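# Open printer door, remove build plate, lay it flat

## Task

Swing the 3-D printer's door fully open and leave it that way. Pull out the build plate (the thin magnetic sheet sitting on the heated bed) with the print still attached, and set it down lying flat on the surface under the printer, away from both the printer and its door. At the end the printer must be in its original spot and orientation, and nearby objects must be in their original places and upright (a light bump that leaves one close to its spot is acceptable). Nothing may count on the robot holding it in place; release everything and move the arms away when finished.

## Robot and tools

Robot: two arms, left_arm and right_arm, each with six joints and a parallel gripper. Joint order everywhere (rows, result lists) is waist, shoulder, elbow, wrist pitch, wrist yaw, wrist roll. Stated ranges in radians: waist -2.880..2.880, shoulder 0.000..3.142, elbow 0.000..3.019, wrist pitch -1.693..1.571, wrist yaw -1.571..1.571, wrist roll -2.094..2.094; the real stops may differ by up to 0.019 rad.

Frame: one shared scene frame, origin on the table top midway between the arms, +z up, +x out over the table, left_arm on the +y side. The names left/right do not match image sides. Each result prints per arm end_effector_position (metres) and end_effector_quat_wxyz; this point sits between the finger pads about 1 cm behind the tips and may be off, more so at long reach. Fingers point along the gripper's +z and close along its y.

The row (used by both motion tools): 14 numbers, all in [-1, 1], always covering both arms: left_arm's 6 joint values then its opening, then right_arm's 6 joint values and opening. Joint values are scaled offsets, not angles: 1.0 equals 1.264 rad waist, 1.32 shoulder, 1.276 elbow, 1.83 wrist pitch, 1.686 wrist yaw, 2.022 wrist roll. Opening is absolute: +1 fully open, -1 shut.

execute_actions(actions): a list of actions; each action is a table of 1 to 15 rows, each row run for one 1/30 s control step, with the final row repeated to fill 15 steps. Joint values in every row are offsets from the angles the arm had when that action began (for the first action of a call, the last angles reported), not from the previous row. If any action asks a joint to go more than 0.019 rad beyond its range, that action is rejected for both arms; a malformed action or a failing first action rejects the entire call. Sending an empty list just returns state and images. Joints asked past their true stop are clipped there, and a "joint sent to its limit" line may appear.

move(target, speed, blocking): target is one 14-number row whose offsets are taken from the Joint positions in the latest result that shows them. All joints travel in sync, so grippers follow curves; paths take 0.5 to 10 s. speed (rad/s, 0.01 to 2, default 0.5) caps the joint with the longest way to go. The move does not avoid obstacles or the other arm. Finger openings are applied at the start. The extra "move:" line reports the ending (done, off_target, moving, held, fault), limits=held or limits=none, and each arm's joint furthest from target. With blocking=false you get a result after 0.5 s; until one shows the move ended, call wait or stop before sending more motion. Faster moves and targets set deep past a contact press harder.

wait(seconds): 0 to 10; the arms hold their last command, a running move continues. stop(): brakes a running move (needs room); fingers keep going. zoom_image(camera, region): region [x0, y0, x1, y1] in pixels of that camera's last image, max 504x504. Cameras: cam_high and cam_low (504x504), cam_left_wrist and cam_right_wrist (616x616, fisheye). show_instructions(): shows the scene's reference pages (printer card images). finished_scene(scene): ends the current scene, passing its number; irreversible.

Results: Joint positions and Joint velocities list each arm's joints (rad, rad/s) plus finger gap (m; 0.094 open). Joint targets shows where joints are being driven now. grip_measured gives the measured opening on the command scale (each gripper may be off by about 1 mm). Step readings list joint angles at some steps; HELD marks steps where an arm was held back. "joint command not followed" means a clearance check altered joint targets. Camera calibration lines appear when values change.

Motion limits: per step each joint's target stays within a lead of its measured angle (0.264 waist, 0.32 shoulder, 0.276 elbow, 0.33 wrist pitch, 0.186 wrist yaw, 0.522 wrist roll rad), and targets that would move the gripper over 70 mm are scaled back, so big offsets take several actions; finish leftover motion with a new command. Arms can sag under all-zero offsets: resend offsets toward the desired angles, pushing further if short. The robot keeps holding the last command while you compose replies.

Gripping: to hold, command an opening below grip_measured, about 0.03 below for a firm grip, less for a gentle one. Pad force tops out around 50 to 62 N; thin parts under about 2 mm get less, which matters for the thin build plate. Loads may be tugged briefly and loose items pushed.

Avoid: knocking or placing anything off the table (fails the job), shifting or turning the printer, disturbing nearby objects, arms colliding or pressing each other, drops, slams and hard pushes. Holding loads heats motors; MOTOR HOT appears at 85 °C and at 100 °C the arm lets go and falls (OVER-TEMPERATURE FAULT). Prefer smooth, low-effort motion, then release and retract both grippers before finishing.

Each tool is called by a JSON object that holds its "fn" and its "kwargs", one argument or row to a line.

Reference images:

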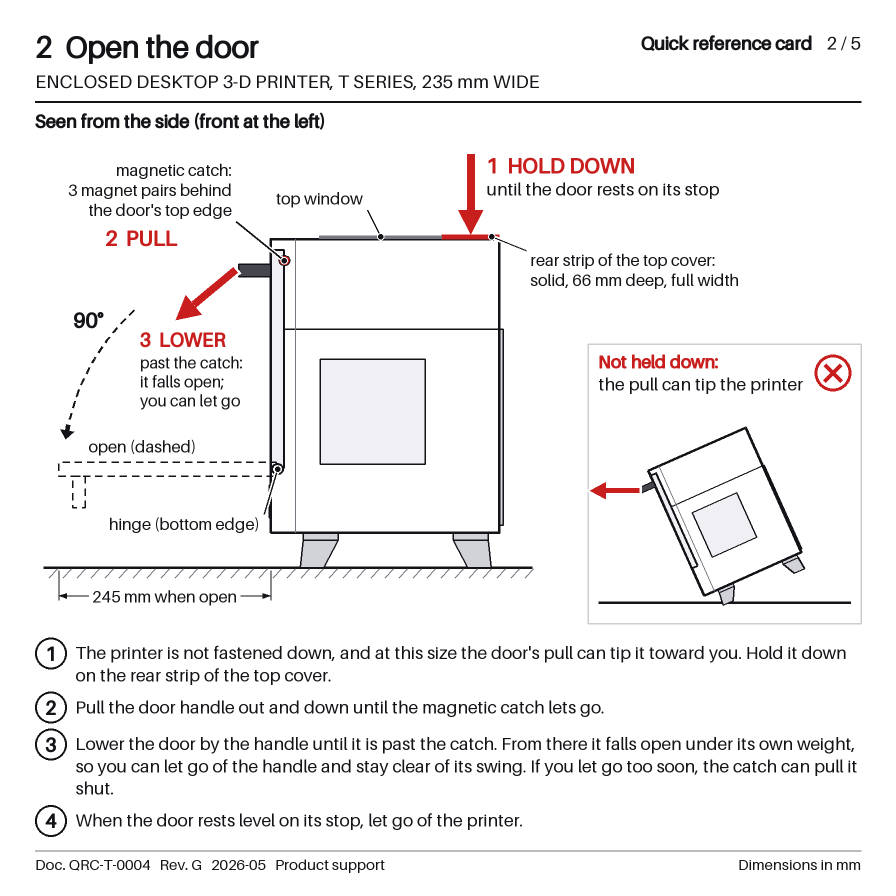

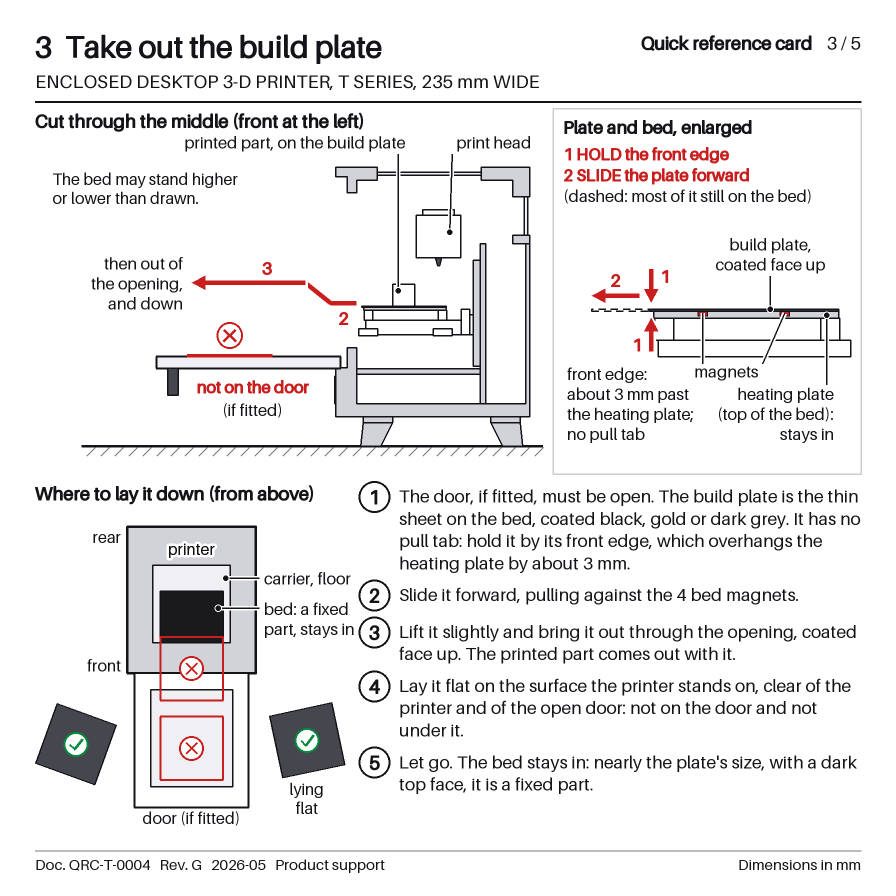

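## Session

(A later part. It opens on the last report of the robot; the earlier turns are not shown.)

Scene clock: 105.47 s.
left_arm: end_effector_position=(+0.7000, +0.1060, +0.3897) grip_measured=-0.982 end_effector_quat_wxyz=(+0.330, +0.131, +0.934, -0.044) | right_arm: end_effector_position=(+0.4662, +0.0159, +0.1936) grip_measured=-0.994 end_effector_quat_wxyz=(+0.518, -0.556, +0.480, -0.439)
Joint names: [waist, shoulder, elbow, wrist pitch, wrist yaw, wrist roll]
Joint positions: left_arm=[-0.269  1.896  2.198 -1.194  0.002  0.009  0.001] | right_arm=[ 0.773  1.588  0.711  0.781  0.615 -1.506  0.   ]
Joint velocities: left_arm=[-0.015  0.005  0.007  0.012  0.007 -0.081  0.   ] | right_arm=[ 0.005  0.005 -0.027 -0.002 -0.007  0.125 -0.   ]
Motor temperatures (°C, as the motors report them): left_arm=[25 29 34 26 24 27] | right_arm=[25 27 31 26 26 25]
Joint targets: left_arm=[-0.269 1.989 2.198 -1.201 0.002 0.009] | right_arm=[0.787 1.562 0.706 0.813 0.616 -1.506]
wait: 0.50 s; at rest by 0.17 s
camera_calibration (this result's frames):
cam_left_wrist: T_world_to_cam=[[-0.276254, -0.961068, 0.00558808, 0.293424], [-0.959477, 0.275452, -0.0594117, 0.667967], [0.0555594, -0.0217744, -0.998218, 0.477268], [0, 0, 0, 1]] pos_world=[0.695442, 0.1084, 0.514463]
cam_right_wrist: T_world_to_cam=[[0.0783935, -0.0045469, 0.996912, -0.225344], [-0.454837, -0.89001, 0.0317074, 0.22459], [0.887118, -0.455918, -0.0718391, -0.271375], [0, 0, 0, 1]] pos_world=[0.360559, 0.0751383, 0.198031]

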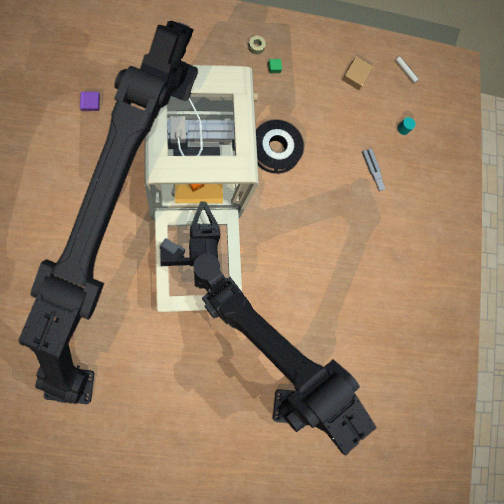

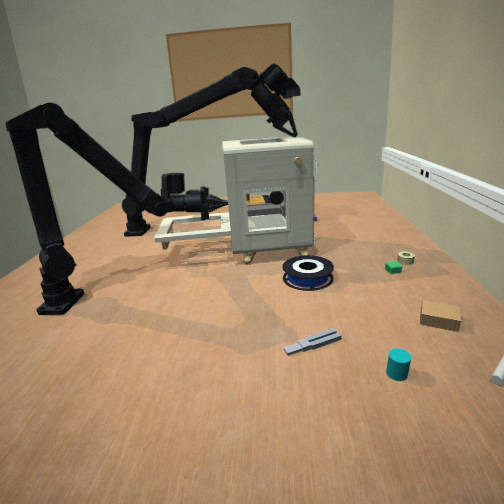

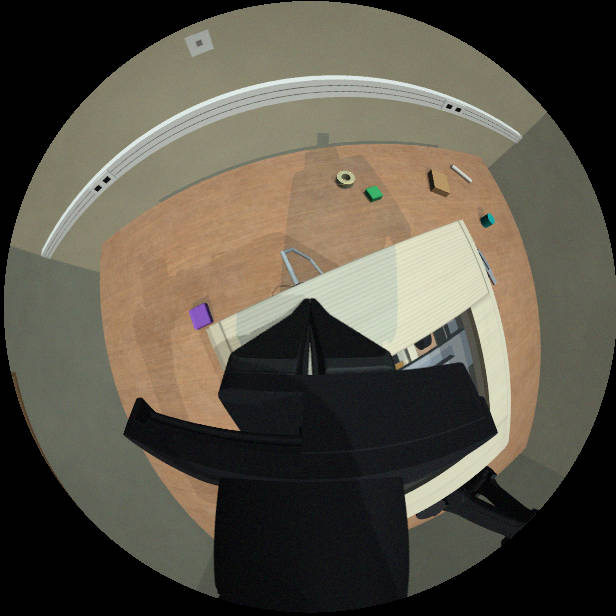

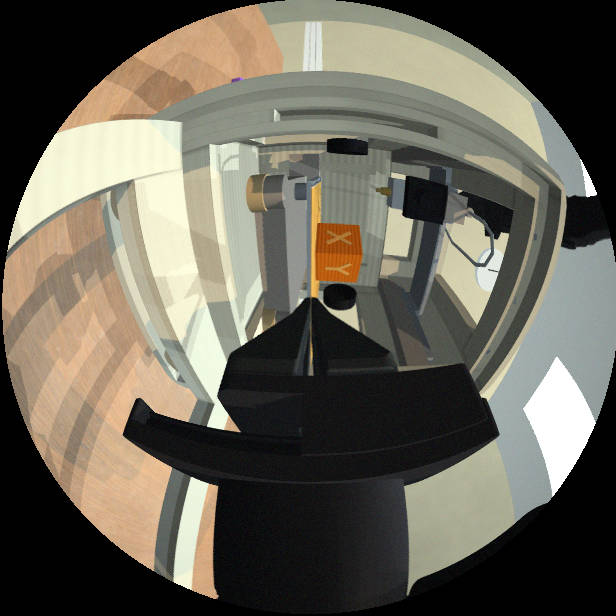

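{"fn": "execute_actions", "kwargs": {
  "actions": [
    [[0,0.07,0,-0.004,0,0,-1, 0,0,0.025,0.01,0,0,-0.74]],
    [[0,0.07,0,-0.004,0,0,-1, -0.011,0.017,0.046,0.025,-0.003,-0.009,-0.74],[0,0.07,0,-0.004,0,0,-1, -0.013,0.023,0.048,0.033,-0.005,-0.012,-0.74],[0,0.07,0,-0.004,0,0,-1, -0.015,0.029,0.050,0.041,-0.006,-0.015,-0.74],[0,0.07,0,-0.004,0,0,-1, -0.017,0.036,0.053,0.049,-0.007,-0.019,-0.74],[0,0.07,0,-0.004,0,0,-1, -0.019,0.042,0.055,0.058,-0.009,-0.022,-0.74],[0,0.07,0,-0.004,0,0,-1, -0.021,0.048,0.057,0.066,-0.010,-0.025,-0.74],[0,0.07,0,-0.004,0,0,-1, -0.023,0.055,0.059,0.074,-0.011,-0.028,-0.74],[0,0.07,0,-0.004,0,0,-1, -0.025,0.061,0.061,0.082,-0.013,-0.032,-0.74],[0,0.07,0,-0.004,0,0,-1, -0.027,0.067,0.064,0.091,-0.014,-0.035,-0.74],[0,0.07,0,-0.004,0,0,-1, -0.0285,0.0735,0.066,0.099,-0.0155,-0.038,-0.74]]
  ]
}}

{"fn": "wait", "kwargs": {
  "seconds": 0.4
}}

{"fn": "zoom_image", "kwargs": {
  "camera": "cam_right_wrist",
  "region": [250, 240, 370, 360]
}}

Scene clock: 110.47 s.
left_arm: end_effector_position=(+0.7000, +0.1060, +0.3897) grip_measured=-0.982 end_effector_quat_wxyz=(+0.330, +0.131, +0.934, -0.044) | right_arm: end_effector_position=(+0.4854, +0.0192, +0.1909) grip_measured=-0.742 end_effector_quat_wxyz=(+0.537, -0.539, +0.461, -0.458)
Joint names: [waist, shoulder, elbow, wrist pitch, wrist yaw, wrist roll]
Joint positions: left_arm=[-0.269  1.896  2.198 -1.194  0.002  0.009  0.001] | right_arm=[ 0.748  1.677  0.741  0.931  0.591 -1.566  0.012]
Joint velocities: left_arm=[ 0.015  0.005 -0.007  0.012 -0.051  0.007  0.   ] | right_arm=[-0.005  0.005  0.002 -0.007  0.022 -0.066  0.   ]
Motor temperatures (°C, as the motors report them): left_arm=[25 29 34 26 24 27] | right_arm=[25 27 31 26 26 25]
Joint targets: left_arm=[-0.269 1.989 2.198 -1.201 0.002 0.009] | right_arm=[0.737 1.685 0.795 0.963 0.588 -1.583]
Step readings (joint positions; steps 1 to 15: 1st action; 16 to 30: 2nd action):
0: left_arm=[-0.269 1.896 2.198 -1.194 0.002 0.009] | right_arm=[0.773 1.588 0.711 0.781 0.615 -1.506]
1: left_arm=[-0.269 1.896 2.198 -1.194 0.002 0.009] | right_arm=[0.773 1.588 0.711 0.781 0.615 -1.506]
2: left_arm=[-0.269 1.896 2.198 -1.194 0.002 0.009] | right_arm=[0.773 1.588 0.711 0.781 0.615 -1.506]
4: left_arm=[-0.269 1.896 2.198 -1.194 0.002 0.009] | right_arm=[0.773 1.588 0.711 0.781 0.615 -1.506]
8: left_arm=[-0.269 1.896 2.198 -1.194 0.002 0.009] | right_arm=[0.773 1.588 0.711 0.781 0.615 -1.506]
15: left_arm=[-0.269 1.896 2.198 -1.194 0.002 0.009] | right_arm=[0.773 1.588 0.711 0.781 0.615 -1.506]
16: left_arm=[-0.269 1.896 2.198 -1.194 0.002 0.009] | right_arm=[0.773 1.589 0.711 0.784 0.613 -1.507]
17: left_arm=[-0.269 1.896 2.198 -1.194 0.002 0.009] | right_arm=[0.773 1.591 0.711 0.793 0.611 -1.510]
19: left_arm=[-0.269 1.896 2.198 -1.194 0.002 0.009] | right_arm=[0.772 1.600 0.714 0.818 0.607 -1.517]
23: left_arm=[-0.269 1.896 2.198 -1.194 0.002 0.009] | right_arm=[0.764 1.633 0.729 0.876 0.597 -1.537]
30: Joint positions above
camera_calibration (this result's frames):
cam_left_wrist: T_world_to_cam=[[-0.276254, -0.961068, 0.00558808, 0.293424], [-0.959477, 0.275452, -0.0594117, 0.667967], [0.0555594, -0.0217744, -0.998218, 0.477268], [0, 0, 0, 1]] pos_world=[0.695442, 0.1084, 0.514463]
cam_right_wrist: T_world_to_cam=[[0.00445466, -0.0085805, 0.999953, -0.188761], [-0.45496, -0.890494, -0.00561446, 0.243616], [0.890501, -0.454913, -0.00787063, -0.30099], [0, 0, 0, 1]] pos_world=[0.379708, 0.0783948, 0.187751]

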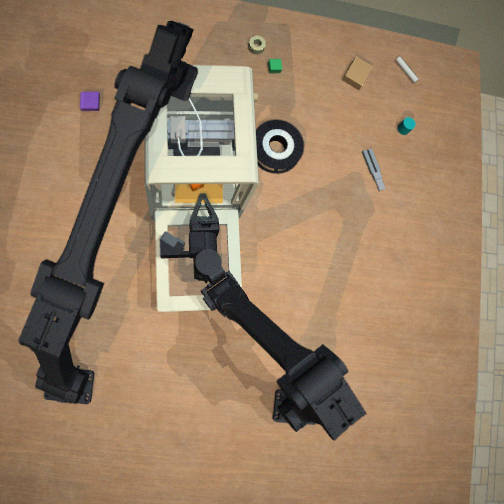

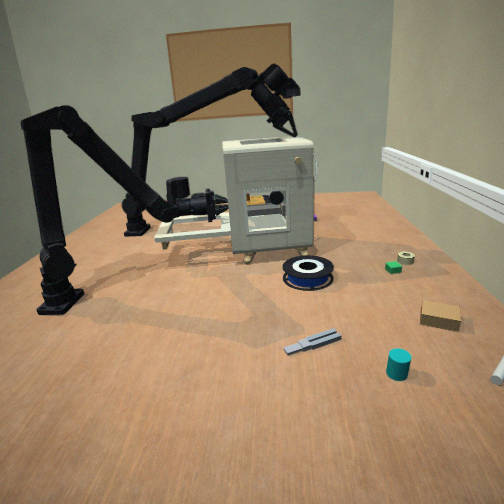

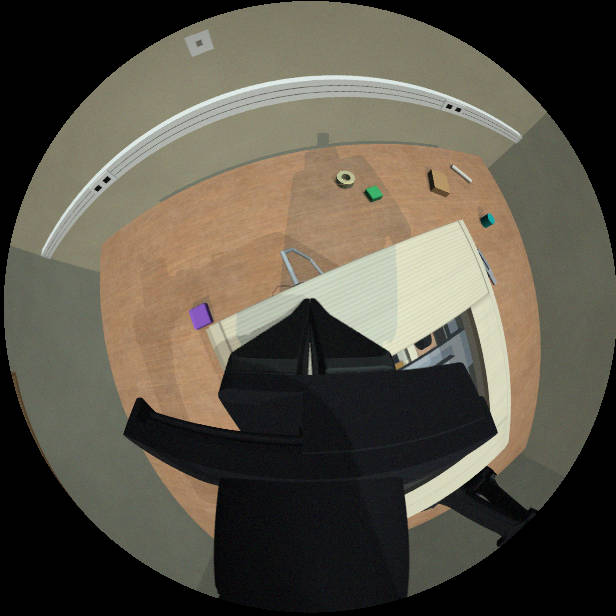

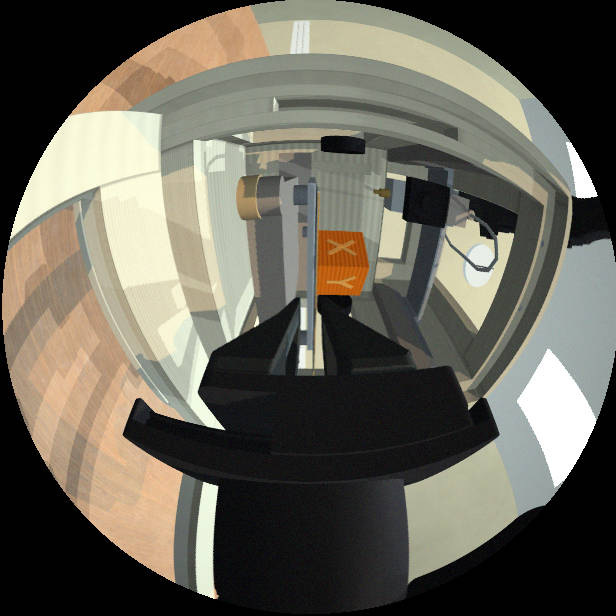

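Scene clock: 110.87 s.
left_arm: end_effector_position=(+0.7000, +0.1060, +0.3897) grip_measured=-0.982 end_effector_quat_wxyz=(+0.330, +0.131, +0.934, -0.044) | right_arm: end_effector_position=(+0.4854, +0.0193, +0.1914) grip_measured=-0.742 end_effector_quat_wxyz=(+0.536, -0.539, +0.459, -0.460)
Joint names: [waist, shoulder, elbow, wrist pitch, wrist yaw, wrist roll]
Joint positions: left_arm=[-0.269  1.896  2.198 -1.194  0.002  0.009  0.001] | right_arm=[ 0.748  1.678  0.741  0.934  0.591 -1.573  0.012]
Joint velocities: left_arm=[-0.005  0.005 -0.007 -0.012 -0.022 -0.066 -0.001] | right_arm=[-0.005  0.005  0.002  0.002 -0.022  0.022  0.   ]
Motor temperatures (°C, as the motors report them): left_arm=[25 29 34 26 24 27] | right_arm=[25 27 31 26 26 25]
Joint targets: left_arm=[-0.269 1.989 2.198 -1.201 0.002 0.009] | right_arm=[0.737 1.685 0.795 0.963 0.588 -1.583]
wait: 0.40 s; at rest by 0.37 s
camera_calibration (this result's frames):
cam_left_wrist: T_world_to_cam=[[-0.276254, -0.961068, 0.00558808, 0.293424], [-0.959477, 0.275452, -0.0594117, 0.667967], [0.0555594, -0.0217744, -0.998218, 0.477268], [0, 0, 0, 1]] pos_world=[0.695442, 0.1084, 0.514463]
cam_right_wrist: T_world_to_cam=[[0.00108516, -0.00349819, 0.999993, -0.187765], [-0.454585, -0.890699, -0.00262255, 0.242947], [0.890703, -0.454579, -0.00255678, -0.302078], [0, 0, 0, 1]] pos_world=[0.379705, 0.0784173, 0.187628]

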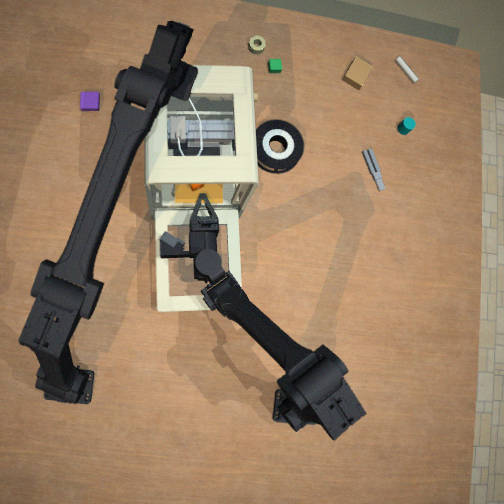

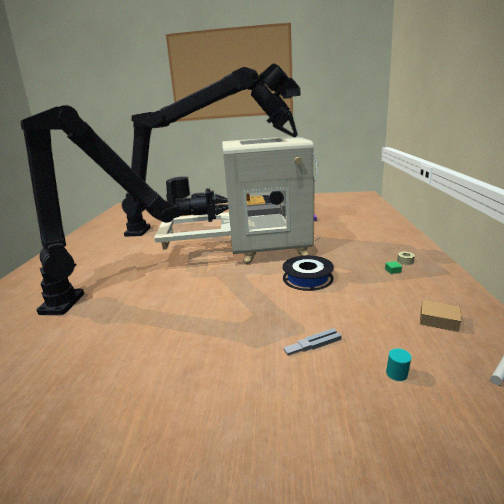

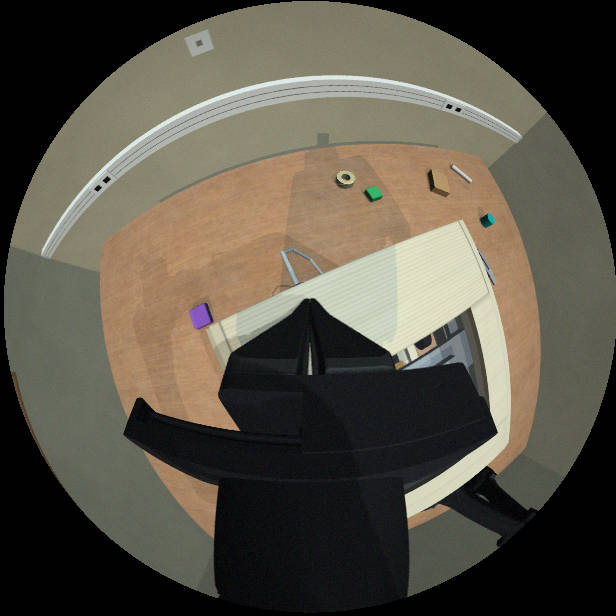

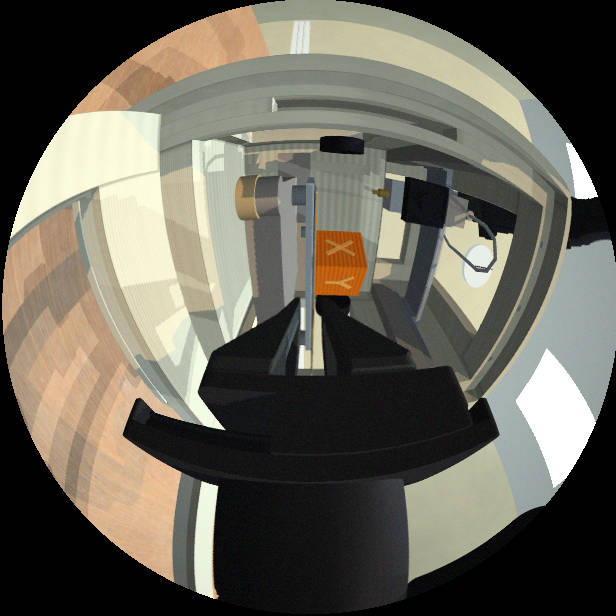

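Region (250, 240, 370, 360) of cam_right_wrist's 616x616 image, scaled by 4.200, with more detail than that image has.

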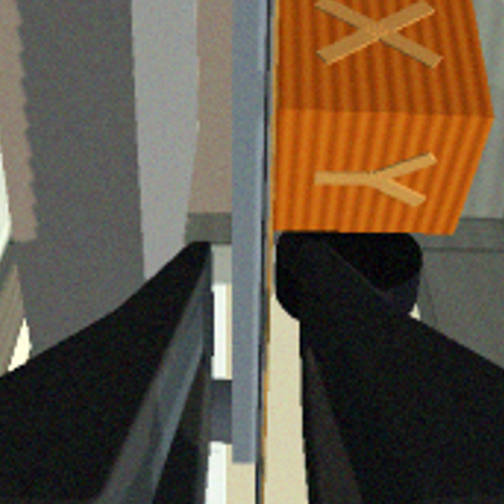

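{"fn": "execute_actions", "kwargs": {
  "actions": [
    [[0,0.07,0,-0.004,0,0,-1, 0,0,0.047,0.01,0,0,-0.85]],
    [[0,0.07,0,-0.004,0,0,-1, 0,0,0.03,0.01,0,0,-0.93],[0,0.07,0,-0.004,0,0,-1, 0,0,0.03,0.01,0,0,-0.96],[0,0.07,0,-0.004,0,0,-1, 0,0,0.03,0.01,0,0,-1]]
  ]
}}

{"fn": "zoom_image", "kwargs": {
  "camera": "cam_high",
  "region": [160, 160, 240, 240]
}}

Scene clock: 113.07 s.
left_arm: end_effector_position=(+0.7000, +0.1060, +0.3897) grip_measured=-0.982 end_effector_quat_wxyz=(+0.330, +0.131, +0.934, -0.044) | right_arm: end_effector_position=(+0.4854, +0.0193, +0.1921) grip_measured=-0.990 end_effector_quat_wxyz=(+0.538, -0.538, +0.459, -0.459)
Joint names: [waist, shoulder, elbow, wrist pitch, wrist yaw, wrist roll]
Joint positions: left_arm=[-0.269  1.896  2.198 -1.194  0.002  0.009  0.001] | right_arm=[ 0.748  1.678  0.741  0.937  0.591 -1.571  0.   ]
Joint velocities: left_arm=[-0.015 -0.015 -0.002  0.002 -0.051  0.037  0.   ] | right_arm=[-0.015 -0.005 -0.012 -0.007 -0.037 -0.081  0.   ]
Motor temperatures (°C, as the motors report them): left_arm=[25 29 34 26 24 27] | right_arm=[25 27 32 26 26 25]
Joint targets: left_arm=[-0.269 1.989 2.198 -1.201 0.002 0.009] | right_arm=[0.748 1.678 0.779 0.953 0.591 -1.574]
Step readings (joint positions; steps 1 to 15: 1st action; 16 to 30: 2nd action):
0: left_arm=[-0.269 1.896 2.198 -1.194 0.002 0.009] | right_arm=[0.748 1.678 0.741 0.934 0.591 -1.574]
1: left_arm=[-0.269 1.896 2.198 -1.194 0.002 0.009] | right_arm=[0.748 1.678 0.741 0.934 0.591 -1.574]
2: left_arm=[-0.269 1.896 2.198 -1.194 0.002 0.009] | right_arm=[0.748 1.678 0.741 0.934 0.591 -1.574]
4: left_arm=[-0.269 1.896 2.198 -1.194 0.002 0.009] | right_arm=[0.748 1.678 0.741 0.934 0.591 -1.574]
8: left_arm=[-0.269 1.896 2.198 -1.194 0.002 0.009] | right_arm=[0.748 1.678 0.741 0.934 0.591 -1.574]
15: left_arm=[-0.269 1.896 2.198 -1.194 0.002 0.009] | right_arm=[0.748 1.678 0.741 0.934 0.591 -1.574]
16: left_arm=[-0.269 1.896 2.198 -1.194 0.002 0.009] | right_arm=[0.748 1.678 0.741 0.934 0.591 -1.574]
17: left_arm=[-0.269 1.896 2.198 -1.194 0.002 0.009] | right_arm=[0.748 1.678 0.741 0.934 0.591 -1.574]
19: left_arm=[-0.269 1.896 2.198 -1.194 0.002 0.009] | right_arm=[0.748 1.678 0.741 0.937 0.591 -1.573]
23: left_arm=[-0.269 1.896 2.198 -1.194 0.002 0.009] | right_arm=[0.748 1.678 0.741 0.937 0.591 -1.571]
30: Joint positions above
camera_calibration (this result's frames):
cam_left_wrist: T_world_to_cam=[[-0.276254, -0.961068, 0.00558808, 0.293424], [-0.959477, 0.275452, -0.0594117, 0.667967], [0.0555594, -0.0217744, -0.998218, 0.477268], [0, 0, 0, 1]] pos_world=[0.695442, 0.1084, 0.514463]
cam_right_wrist: T_world_to_cam=[[-0.000732619, -0.00821134, 0.999966, -0.187448], [-0.454577, -0.890674, -0.00764692, 0.24391], [0.890707, -0.454568, -0.00308017, -0.301978], [0, 0, 0, 1]] pos_world=[0.379713, 0.0784359, 0.188376]

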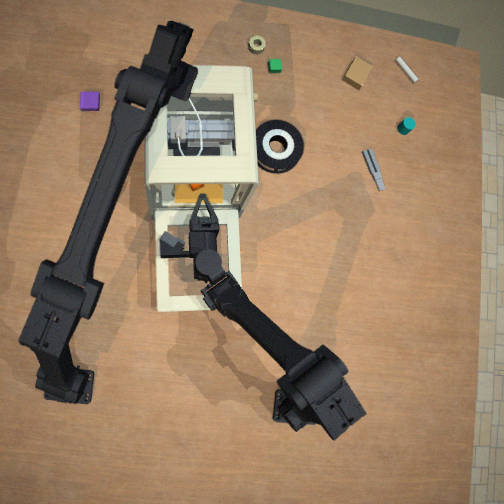

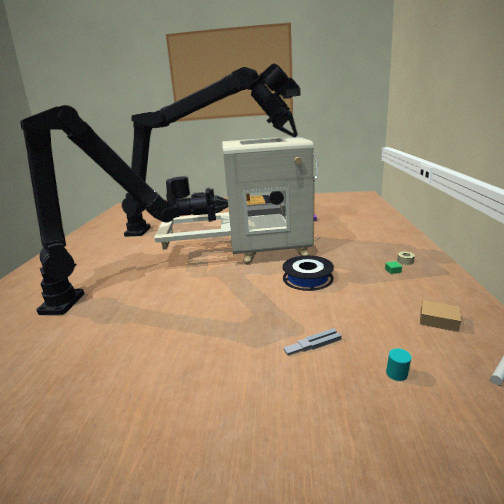

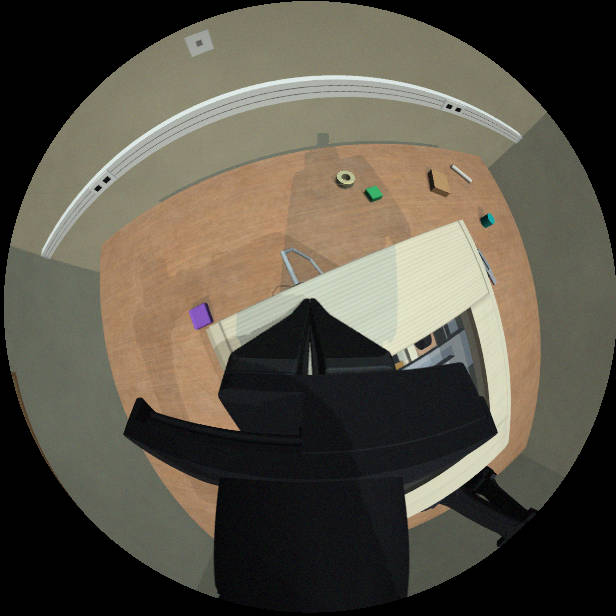

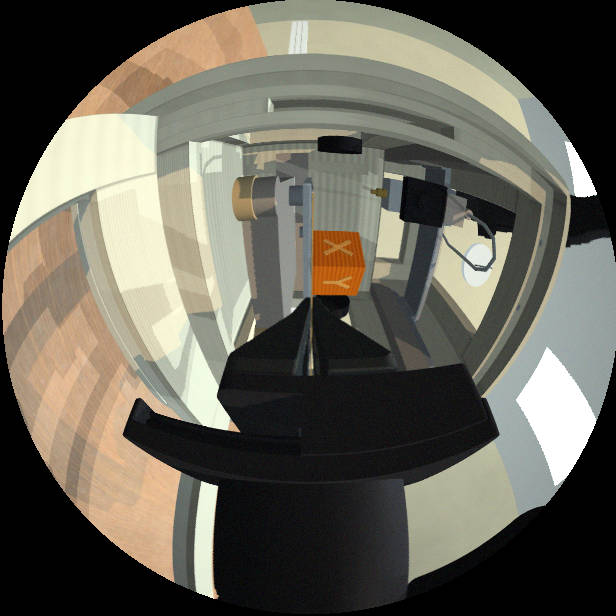

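Region (160, 160, 240, 240) of cam_high's 504x504 image, scaled by 6.300, with more detail than that image has.

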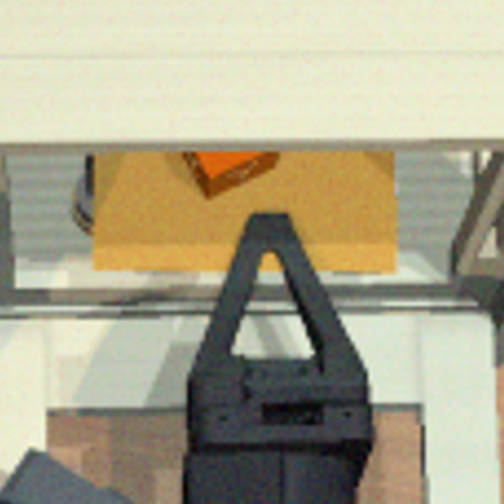

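{"fn": "execute_actions", "kwargs": {
  "actions": [
    [[0,0.07,0,-0.004,0,0,-1, 0.014,-0.026,-0.006,-0.008,0.004,0,-1],[0,0.07,0,-0.004,0,0,-1, 0.018,-0.030,-0.010,-0.008,0.007,0,-1],[0,0.07,0,-0.004,0,0,-1, 0.022,-0.035,-0.015,-0.009,0.010,0,-1],[0,0.07,0,-0.004,0,0,-1, 0.027,-0.040,-0.020,-0.009,0.013,0,-1],[0,0.07,0,-0.004,0,0,-1, 0.031,-0.045,-0.024,-0.01,0.016,0,-1],[0,0.07,0,-0.004,0,0,-1, 0.035,-0.050,-0.029,-0.01,0.020,0,-1],[0,0.07,0,-0.004,0,0,-1, 0.040,-0.055,-0.034,-0.01,0.023,0,-1],[0,0.07,0,-0.004,0,0,-1, 0.044,-0.060,-0.038,-0.011,0.026,0,-1],[0,0.07,0,-0.004,0,0,-1, 0.048,-0.064,-0.043,-0.011,0.029,0,-1]],
    [[0,0.07,0,-0.004,0,0,-1, 0.014,-0.026,-0.006,-0.008,0.004,0,-1],[0,0.07,0,-0.004,0,0,-1, 0.018,-0.030,-0.010,-0.008,0.007,0,-1],[0,0.07,0,-0.004,0,0,-1, 0.022,-0.035,-0.015,-0.009,0.010,0,-1],[0,0.07,0,-0.004,0,0,-1, 0.027,-0.040,-0.020,-0.009,0.013,0,-1],[0,0.07,0,-0.004,0,0,-1, 0.031,-0.045,-0.024,-0.01,0.016,0,-1],[0,0.07,0,-0.004,0,0,-1, 0.035,-0.050,-0.029,-0.01,0.020,0,-1],[0,0.07,0,-0.004,0,0,-1, 0.040,-0.055,-0.034,-0.01,0.023,0,-1],[0,0.07,0,-0.004,0,0,-1, 0.044,-0.060,-0.038,-0.011,0.026,0,-1],[0,0.07,0,-0.004,0,0,-1, 0.048,-0.064,-0.043,-0.011,0.029,0,-1]],
    [[0,0.07,0,-0.004,0,0,-1, 0.014,-0.026,-0.006,-0.008,0.004,0,-1],[0,0.07,0,-0.004,0,0,-1, 0.018,-0.030,-0.010,-0.008,0.007,0,-1],[0,0.07,0,-0.004,0,0,-1, 0.022,-0.035,-0.015,-0.009,0.010,0,-1],[0,0.07,0,-0.004,0,0,-1, 0.027,-0.040,-0.020,-0.009,0.013,0,-1],[0,0.07,0,-0.004,0,0,-1, 0.031,-0.045,-0.024,-0.01,0.016,0,-1],[0,0.07,0,-0.004,0,0,-1, 0.035,-0.050,-0.029,-0.01,0.020,0,-1],[0,0.07,0,-0.004,0,0,-1, 0.040,-0.055,-0.034,-0.01,0.023,0,-1],[0,0.07,0,-0.004,0,0,-1, 0.044,-0.060,-0.038,-0.011,0.026,0,-1],[0,0.07,0,-0.004,0,0,-1, 0.048,-0.064,-0.043,-0.011,0.029,0,-1]]
  ]
}}

{"fn": "wait", "kwargs": {
  "seconds": 0.3
}}

Scene clock: 119.70 s.
left_arm: end_effector_position=(+0.7000, +0.1060, +0.3897) grip_measured=-0.982 end_effector_quat_wxyz=(+0.330, +0.131, +0.934, -0.044) | right_arm: end_effector_position=(+0.3960, +0.0215, +0.2046) grip_measured=-0.990 end_effector_quat_wxyz=(+0.537, -0.549, +0.453, -0.453)
Joint names: [waist, shoulder, elbow, wrist pitch, wrist yaw, wrist roll]
Joint positions: left_arm=[-0.269  1.896  2.198 -1.194  0.002  0.009  0.001] | right_arm=[ 0.909  1.503  0.58   0.904  0.729 -1.57   0.   ]
Joint velocities: left_arm=[-0.015 -0.015 -0.032 -0.007  0.051 -0.037 -0.001] | right_arm=[-0.015 -0.015  0.022  0.007  0.081  0.037 -0.   ]
Motor temperatures (°C, as the motors report them): left_arm=[25 29 34 26 24 27] | right_arm=[25 27 32 26 26 25]
Joint targets: left_arm=[-0.269 1.989 2.198 -1.201 0.002 0.009] | right_arm=[0.917 1.479 0.579 0.896 0.731 -1.570]
Step readings (joint positions; steps 1 to 15: 1st action; 16 to 30: 2nd action; 31 to 45: 3rd action):
0: left_arm=[-0.269 1.896 2.198 -1.194 0.002 0.009] | right_arm=[0.748 1.678 0.741 0.937 0.591 -1.571]
1: left_arm=[-0.269 1.896 2.198 -1.194 0.002 0.009] | right_arm=[0.748 1.677 0.741 0.937 0.592 -1.570]
2: left_arm=[-0.269 1.896 2.198 -1.194 0.002 0.009] | right_arm=[0.750 1.675 0.741 0.937 0.595 -1.570]
4: left_arm=[-0.269 1.896 2.198 -1.194 0.002 0.009] | right_arm=[0.754 1.668 0.735 0.935 0.606 -1.570]
8: left_arm=[-0.269 1.896 2.198 -1.194 0.002 0.009] | right_arm=[0.774 1.644 0.709 0.930 0.628 -1.570]
15: left_arm=[-0.269 1.896 2.198 -1.194 0.002 0.009] | right_arm=[0.802 1.621 0.688 0.927 0.637 -1.570]
16: left_arm=[-0.269 1.896 2.198 -1.194 0.002 0.009] | right_arm=[0.802 1.621 0.687 0.925 0.639 -1.570]
17: left_arm=[-0.269 1.896 2.198 -1.194 0.002 0.009] | right_arm=[0.803 1.621 0.686 0.924 0.642 -1.570]
19: left_arm=[-0.269 1.896 2.198 -1.194 0.002 0.009] | right_arm=[0.807 1.616 0.679 0.922 0.652 -1.570]
23: left_arm=[-0.269 1.896 2.198 -1.194 0.002 0.009] | right_arm=[0.829 1.589 0.654 0.918 0.674 -1.570]
30: left_arm=[-0.269 1.896 2.198 -1.194 0.002 0.009] | right_arm=[0.856 1.563 0.634 0.916 0.682 -1.570]
31: left_arm=[-0.269 1.896 2.198 -1.194 0.002 0.009] | right_arm=[0.856 1.563 0.634 0.914 0.685 -1.570]
32: left_arm=[-0.269 1.896 2.198 -1.194 0.002 0.009] | right_arm=[0.857 1.563 0.632 0.913 0.688 -1.570]
34: left_arm=[-0.269 1.896 2.198 -1.194 0.002 0.009] | right_arm=[0.861 1.558 0.625 0.910 0.698 -1.570]
38: left_arm=[-0.269 1.896 2.198 -1.194 0.002 0.009] | right_arm=[0.884 1.533 0.598 0.905 0.720 -1.570]
45: Joint positions above
camera_calibration (this result's frames):
cam_left_wrist: T_world_to_cam=[[-0.276254, -0.961068, 0.00558808, 0.293424], [-0.959477, 0.275452, -0.0594117, 0.667967], [0.0555594, -0.0217744, -0.998218, 0.477268], [0, 0, 0, 1]] pos_world=[0.695442, 0.1084, 0.514463]
cam_right_wrist: T_world_to_cam=[[0.0113148, 0.00638283, 0.999916, -0.205083], [-0.434059, -0.900821, 0.010662, 0.193604], [0.900813, -0.434143, -0.00742206, -0.224868], [0, 0, 0, 1]] pos_world=[0.288921, 0.0780868, 0.201332]

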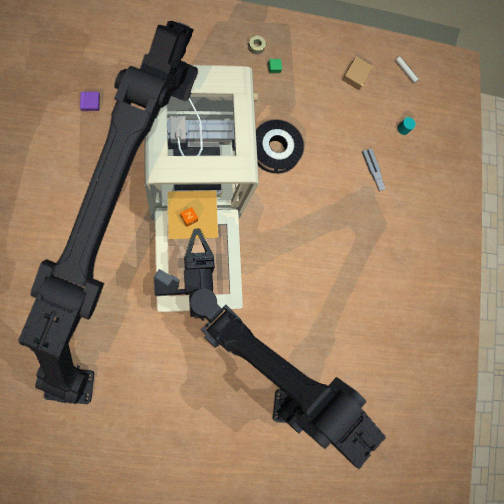

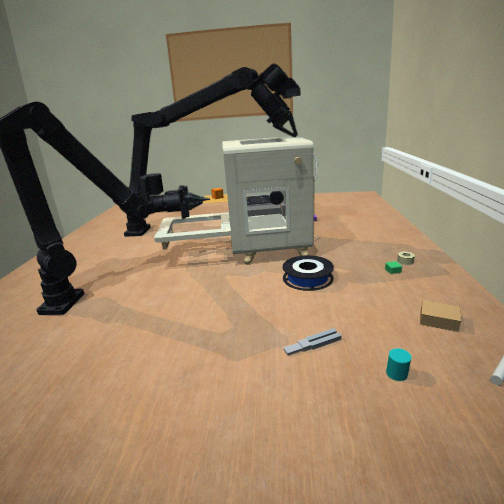

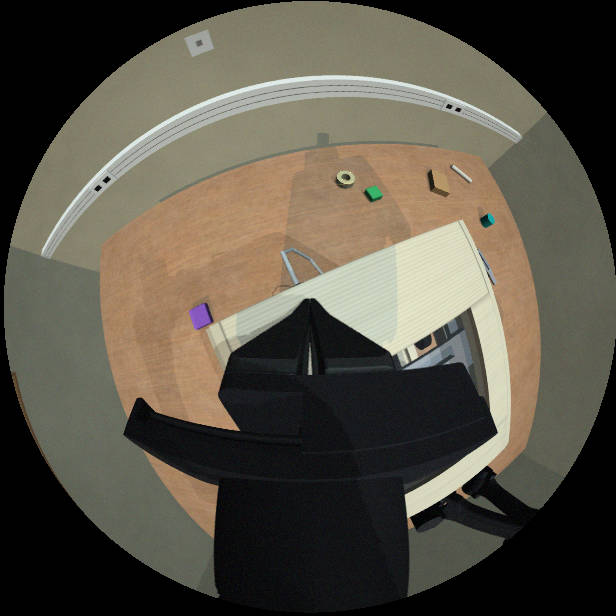

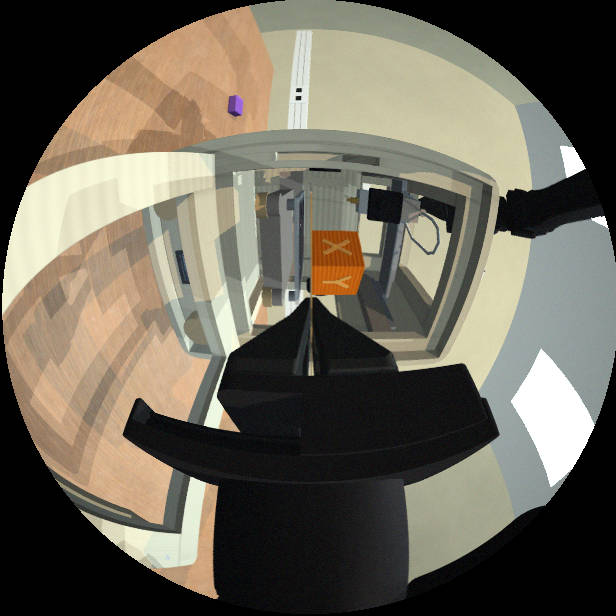

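Scene clock: 120.00 s.
left_arm: end_effector_position=(+0.7000, +0.1060, +0.3897) grip_measured=-0.982 end_effector_quat_wxyz=(+0.330, +0.131, +0.934, -0.044) | right_arm: end_effector_position=(+0.3960, +0.0213, +0.2046) grip_measured=-0.990 end_effector_quat_wxyz=(+0.536, -0.549, +0.453, -0.453)
Joint names: [waist, shoulder, elbow, wrist pitch, wrist yaw, wrist roll]
Joint positions: left_arm=[-0.269  1.896  2.198 -1.194  0.002  0.009  0.001] | right_arm=[ 0.909  1.503  0.58   0.904  0.729 -1.57   0.   ]
Joint velocities: left_arm=[-0.005 -0.015 -0.012 -0.007 -0.007  0.007  0.   ] | right_arm=[ 0.005 -0.005 -0.007  0.002 -0.022 -0.022  0.002]
Motor temperatures (°C, as the motors report them): left_arm=[25 29 34 26 24 27] | right_arm=[25 27 32 26 26 25]
Joint targets: left_arm=[-0.269 1.989 2.198 -1.201 0.002 0.009] | right_arm=[0.917 1.479 0.579 0.896 0.732 -1.570]
wait: 0.30 s; at rest by 0.17 s
camera_calibration (this result's frames):
cam_left_wrist: T_world_to_cam=[[-0.276254, -0.961068, 0.00558808, 0.293424], [-0.959477, 0.275452, -0.0594117, 0.667967], [0.0555594, -0.0217744, -0.998218, 0.477268], [0, 0, 0, 1]] pos_world=[0.695442, 0.1084, 0.514463]
cam_right_wrist: T_world_to_cam=[[0.0113086, 0.00638282, 0.999916, -0.205081], [-0.434746, -0.90049, 0.0106649, 0.193763], [0.900482, -0.43483, -0.00740835, -0.224802], [0, 0, 0, 1]] pos_world=[0.288987, 0.0780394, 0.201332]

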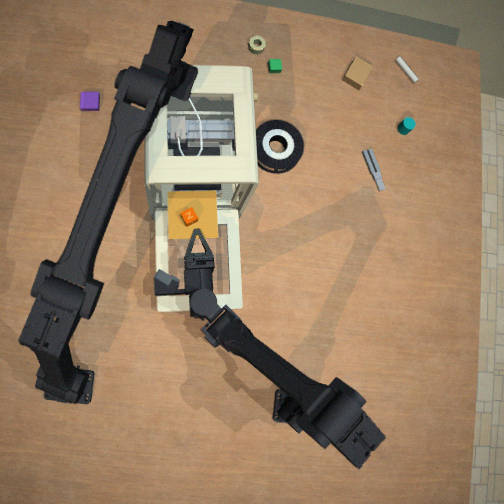

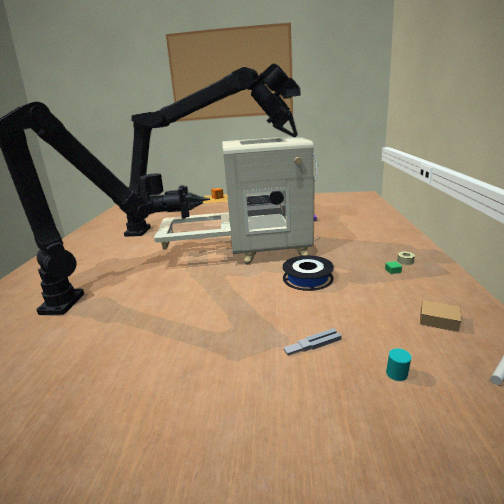

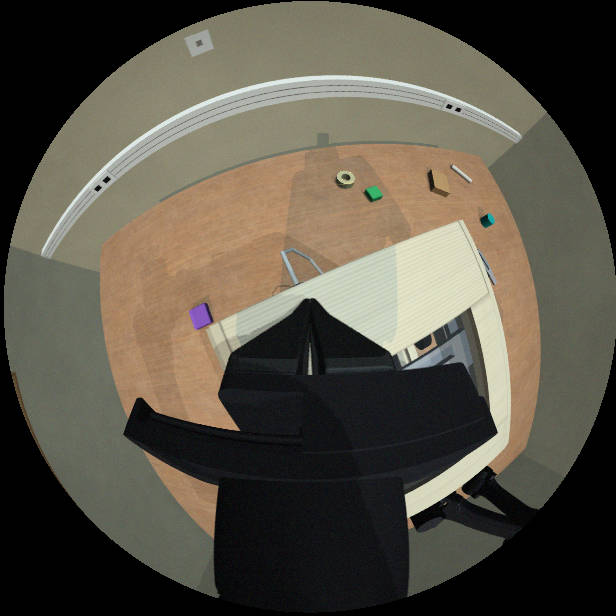

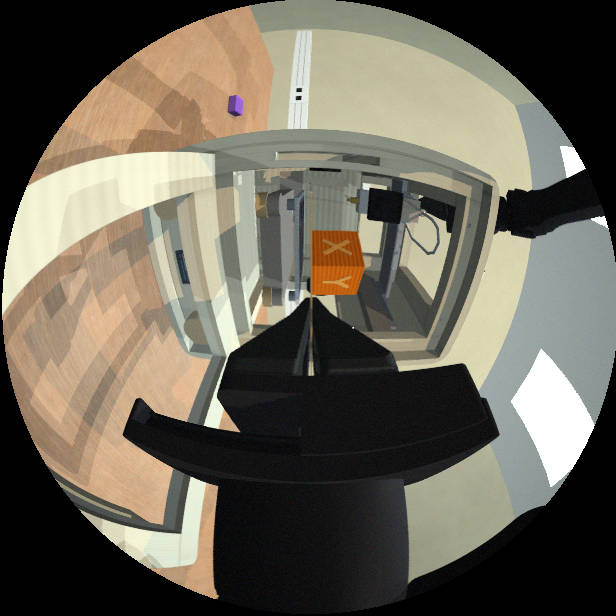

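{"fn": "move", "kwargs": {
  "target": [0,-0.15,0,0,0,0,-1, 0.106,-0.145,-0.113,-0.003,0.088,0,-1],
  "speed": 0.2
}}

{"fn": "move", "kwargs": {
  "target": [0.25,-0.3,-0.4,0.3,0,0,-1, 0,0,0.03,0,0.37,0,-1],
  "speed": 0.4
}}

Scene clock: 126.00 s.
left_arm: end_effector_position=(+0.6351, +0.1239, +0.5281) grip_measured=-0.982 end_effector_quat_wxyz=(+0.425, +0.126, +0.895, -0.057) | right_arm: end_effector_position=(+0.3304, -0.0059, +0.2182) grip_measured=-0.990 end_effector_quat_wxyz=(+0.541, -0.534, +0.460, -0.459)
Joint names: [waist, shoulder, elbow, wrist pitch, wrist yaw, wrist roll]
Joint positions: left_arm=[-0.269  1.691  2.198 -1.192  0.002  0.009  0.001] | right_arm=[ 1.032  1.333  0.439  0.904  0.875 -1.57   0.   ]
Joint velocities: left_arm=[-0.005 -0.015  0.012 -0.012  0.081  0.037  0.001] | right_arm=[ 0.005  0.015 -0.002 -0.002 -0.007  0.007 -0.001]
Motor temperatures (°C, as the motors report them): left_arm=[25 29 34 26 24 27] | right_arm=[25 27 31 26 26 25]
Joint targets: left_arm=[-0.269 1.698 2.198 -1.194 0.002 0.009] | right_arm=[1.043 1.312 0.436 0.899 0.878 -1.570]
move: off_target (right_arm); limits=none; left_arm: farthest joint: the shoulder, 0.007 radians from its target (0.198 radians at the start); right_arm: farthest joint: the shoulder, 0.022 radians from its target (0.191 radians at the start)
camera_calibration (this result's frames):
cam_left_wrist: T_world_to_cam=[[-0.27714, -0.960824, 0.00326878, 0.293686], [-0.927225, 0.266554, -0.263062, 0.697126], [0.251885, -0.0759361, -0.964773, 0.483808], [0, 0, 0, 1]] pos_world=[0.605921, 0.133097, 0.649193]
cam_right_wrist: T_world_to_cam=[[-0.00503838, -0.016239, 0.999855, -0.212512], [-0.455882, -0.889883, -0.0167501, 0.153594], [0.890026, -0.4559, -0.00291948, -0.175034], [0, 0, 0, 1]] pos_world=[0.224735, 0.0534314, 0.214543]

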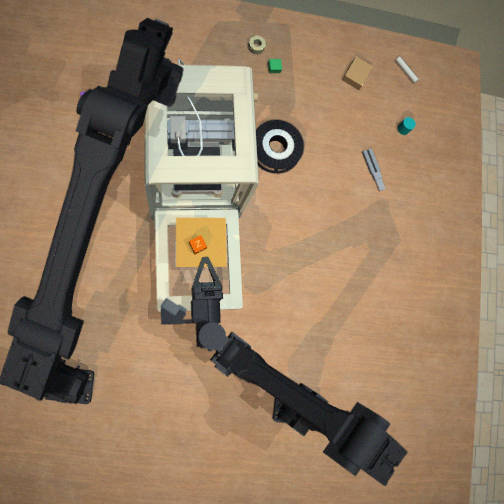

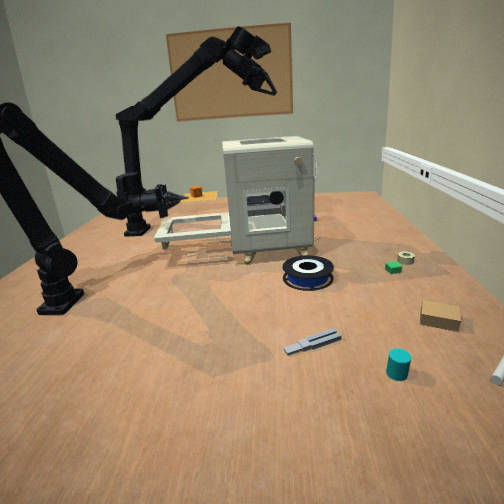

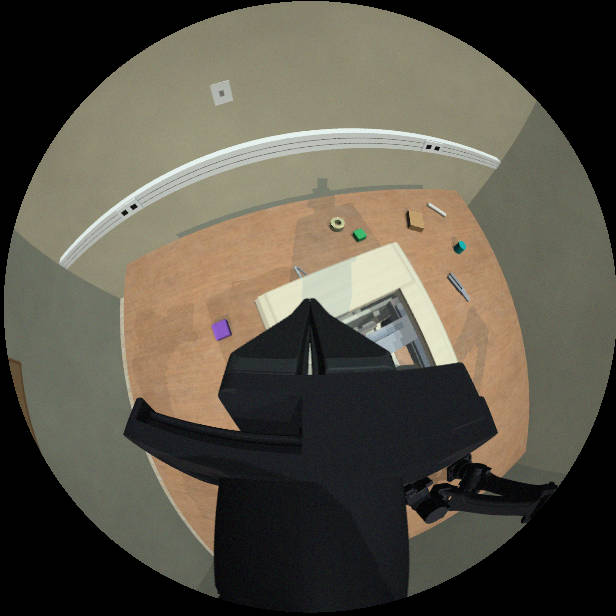

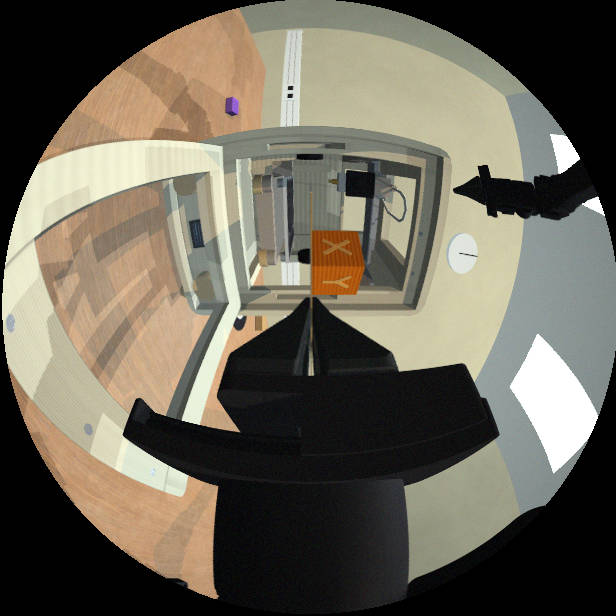

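Scene clock: 128.03 s.
left_arm: end_effector_position=(+0.5720, +0.3208, +0.5992) grip_measured=-0.982 end_effector_quat_wxyz=(+0.610, -0.011, +0.792, +0.013) | right_arm: end_effector_position=(+0.3142, -0.1097, +0.2173) grip_measured=-0.990 end_effector_quat_wxyz=(+0.374, -0.368, +0.603, -0.600)
Joint names: [waist, shoulder, elbow, wrist pitch, wrist yaw, wrist roll]
Joint positions: left_arm=[ 0.038  1.292  1.692 -0.658  0.002  0.009  0.001] | right_arm=[ 1.032  1.333  0.439  0.904  1.497 -1.57   0.   ]
Joint velocities: left_arm=[ 0.005  0.005 -0.017  0.007  0.081 -0.022 -0.   ] | right_arm=[-0.024 -0.005  0.007 -0.007 -0.037 -0.022  0.   ]
Motor temperatures (°C, as the motors report them): left_arm=[25 29 34 26 24 27] | right_arm=[25 27 31 26 26 25]
Joint targets: left_arm=[0.047 1.295 1.688 -0.643 0.002 0.009] | right_arm=[1.032 1.333 0.477 0.904 1.499 -1.570]
move: off_target (right_arm); limits=none; left_arm: farthest joint: the wrist pitch, 0.015 radians from its target (0.549 radians at the start); right_arm: farthest joint: the elbow, 0.039 radians from its target (0.039 radians at the start)
camera_calibration (this result's frames):
cam_left_wrist: T_world_to_cam=[[0.0259577, -0.999661, -0.00184248, 0.307336], [-0.76908, -0.0187928, -0.638876, 0.831132], [0.638625, 0.0180007, -0.769308, 0.214727], [0, 0, 0, 1]] pos_world=[0.494099, 0.318986, 0.696748]
cam_right_wrist: T_world_to_cam=[[-0.00973099, -0.0146175, 0.999846, -0.211704], [-0.888788, -0.458062, -0.0153469, 0.236865], [0.458215, -0.8888, -0.00853444, -0.118586], [0, 0, 0, 1]] pos_world=[0.2628, 0.0000047449, 0.214294]

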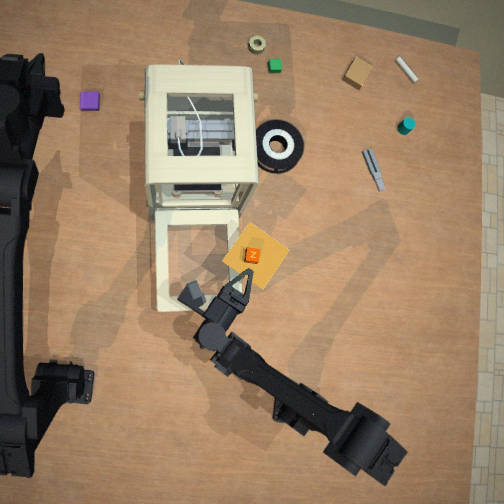

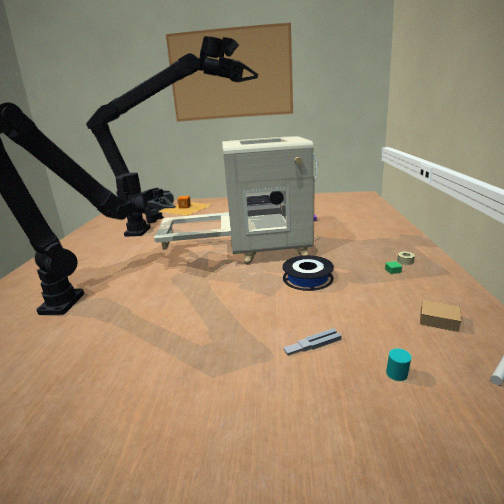

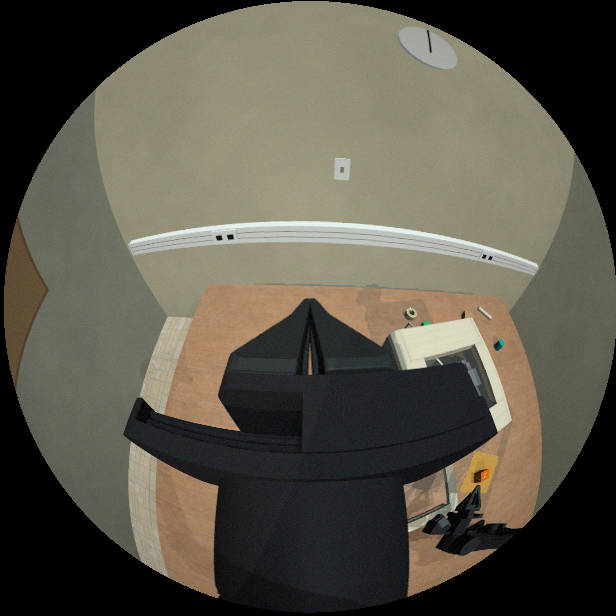

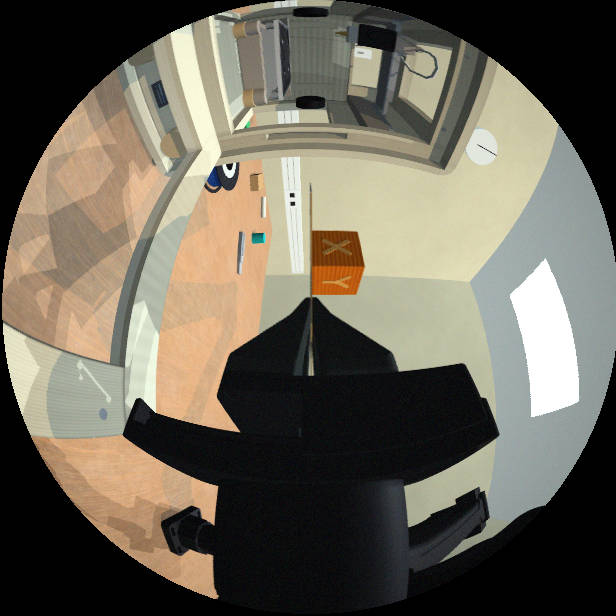

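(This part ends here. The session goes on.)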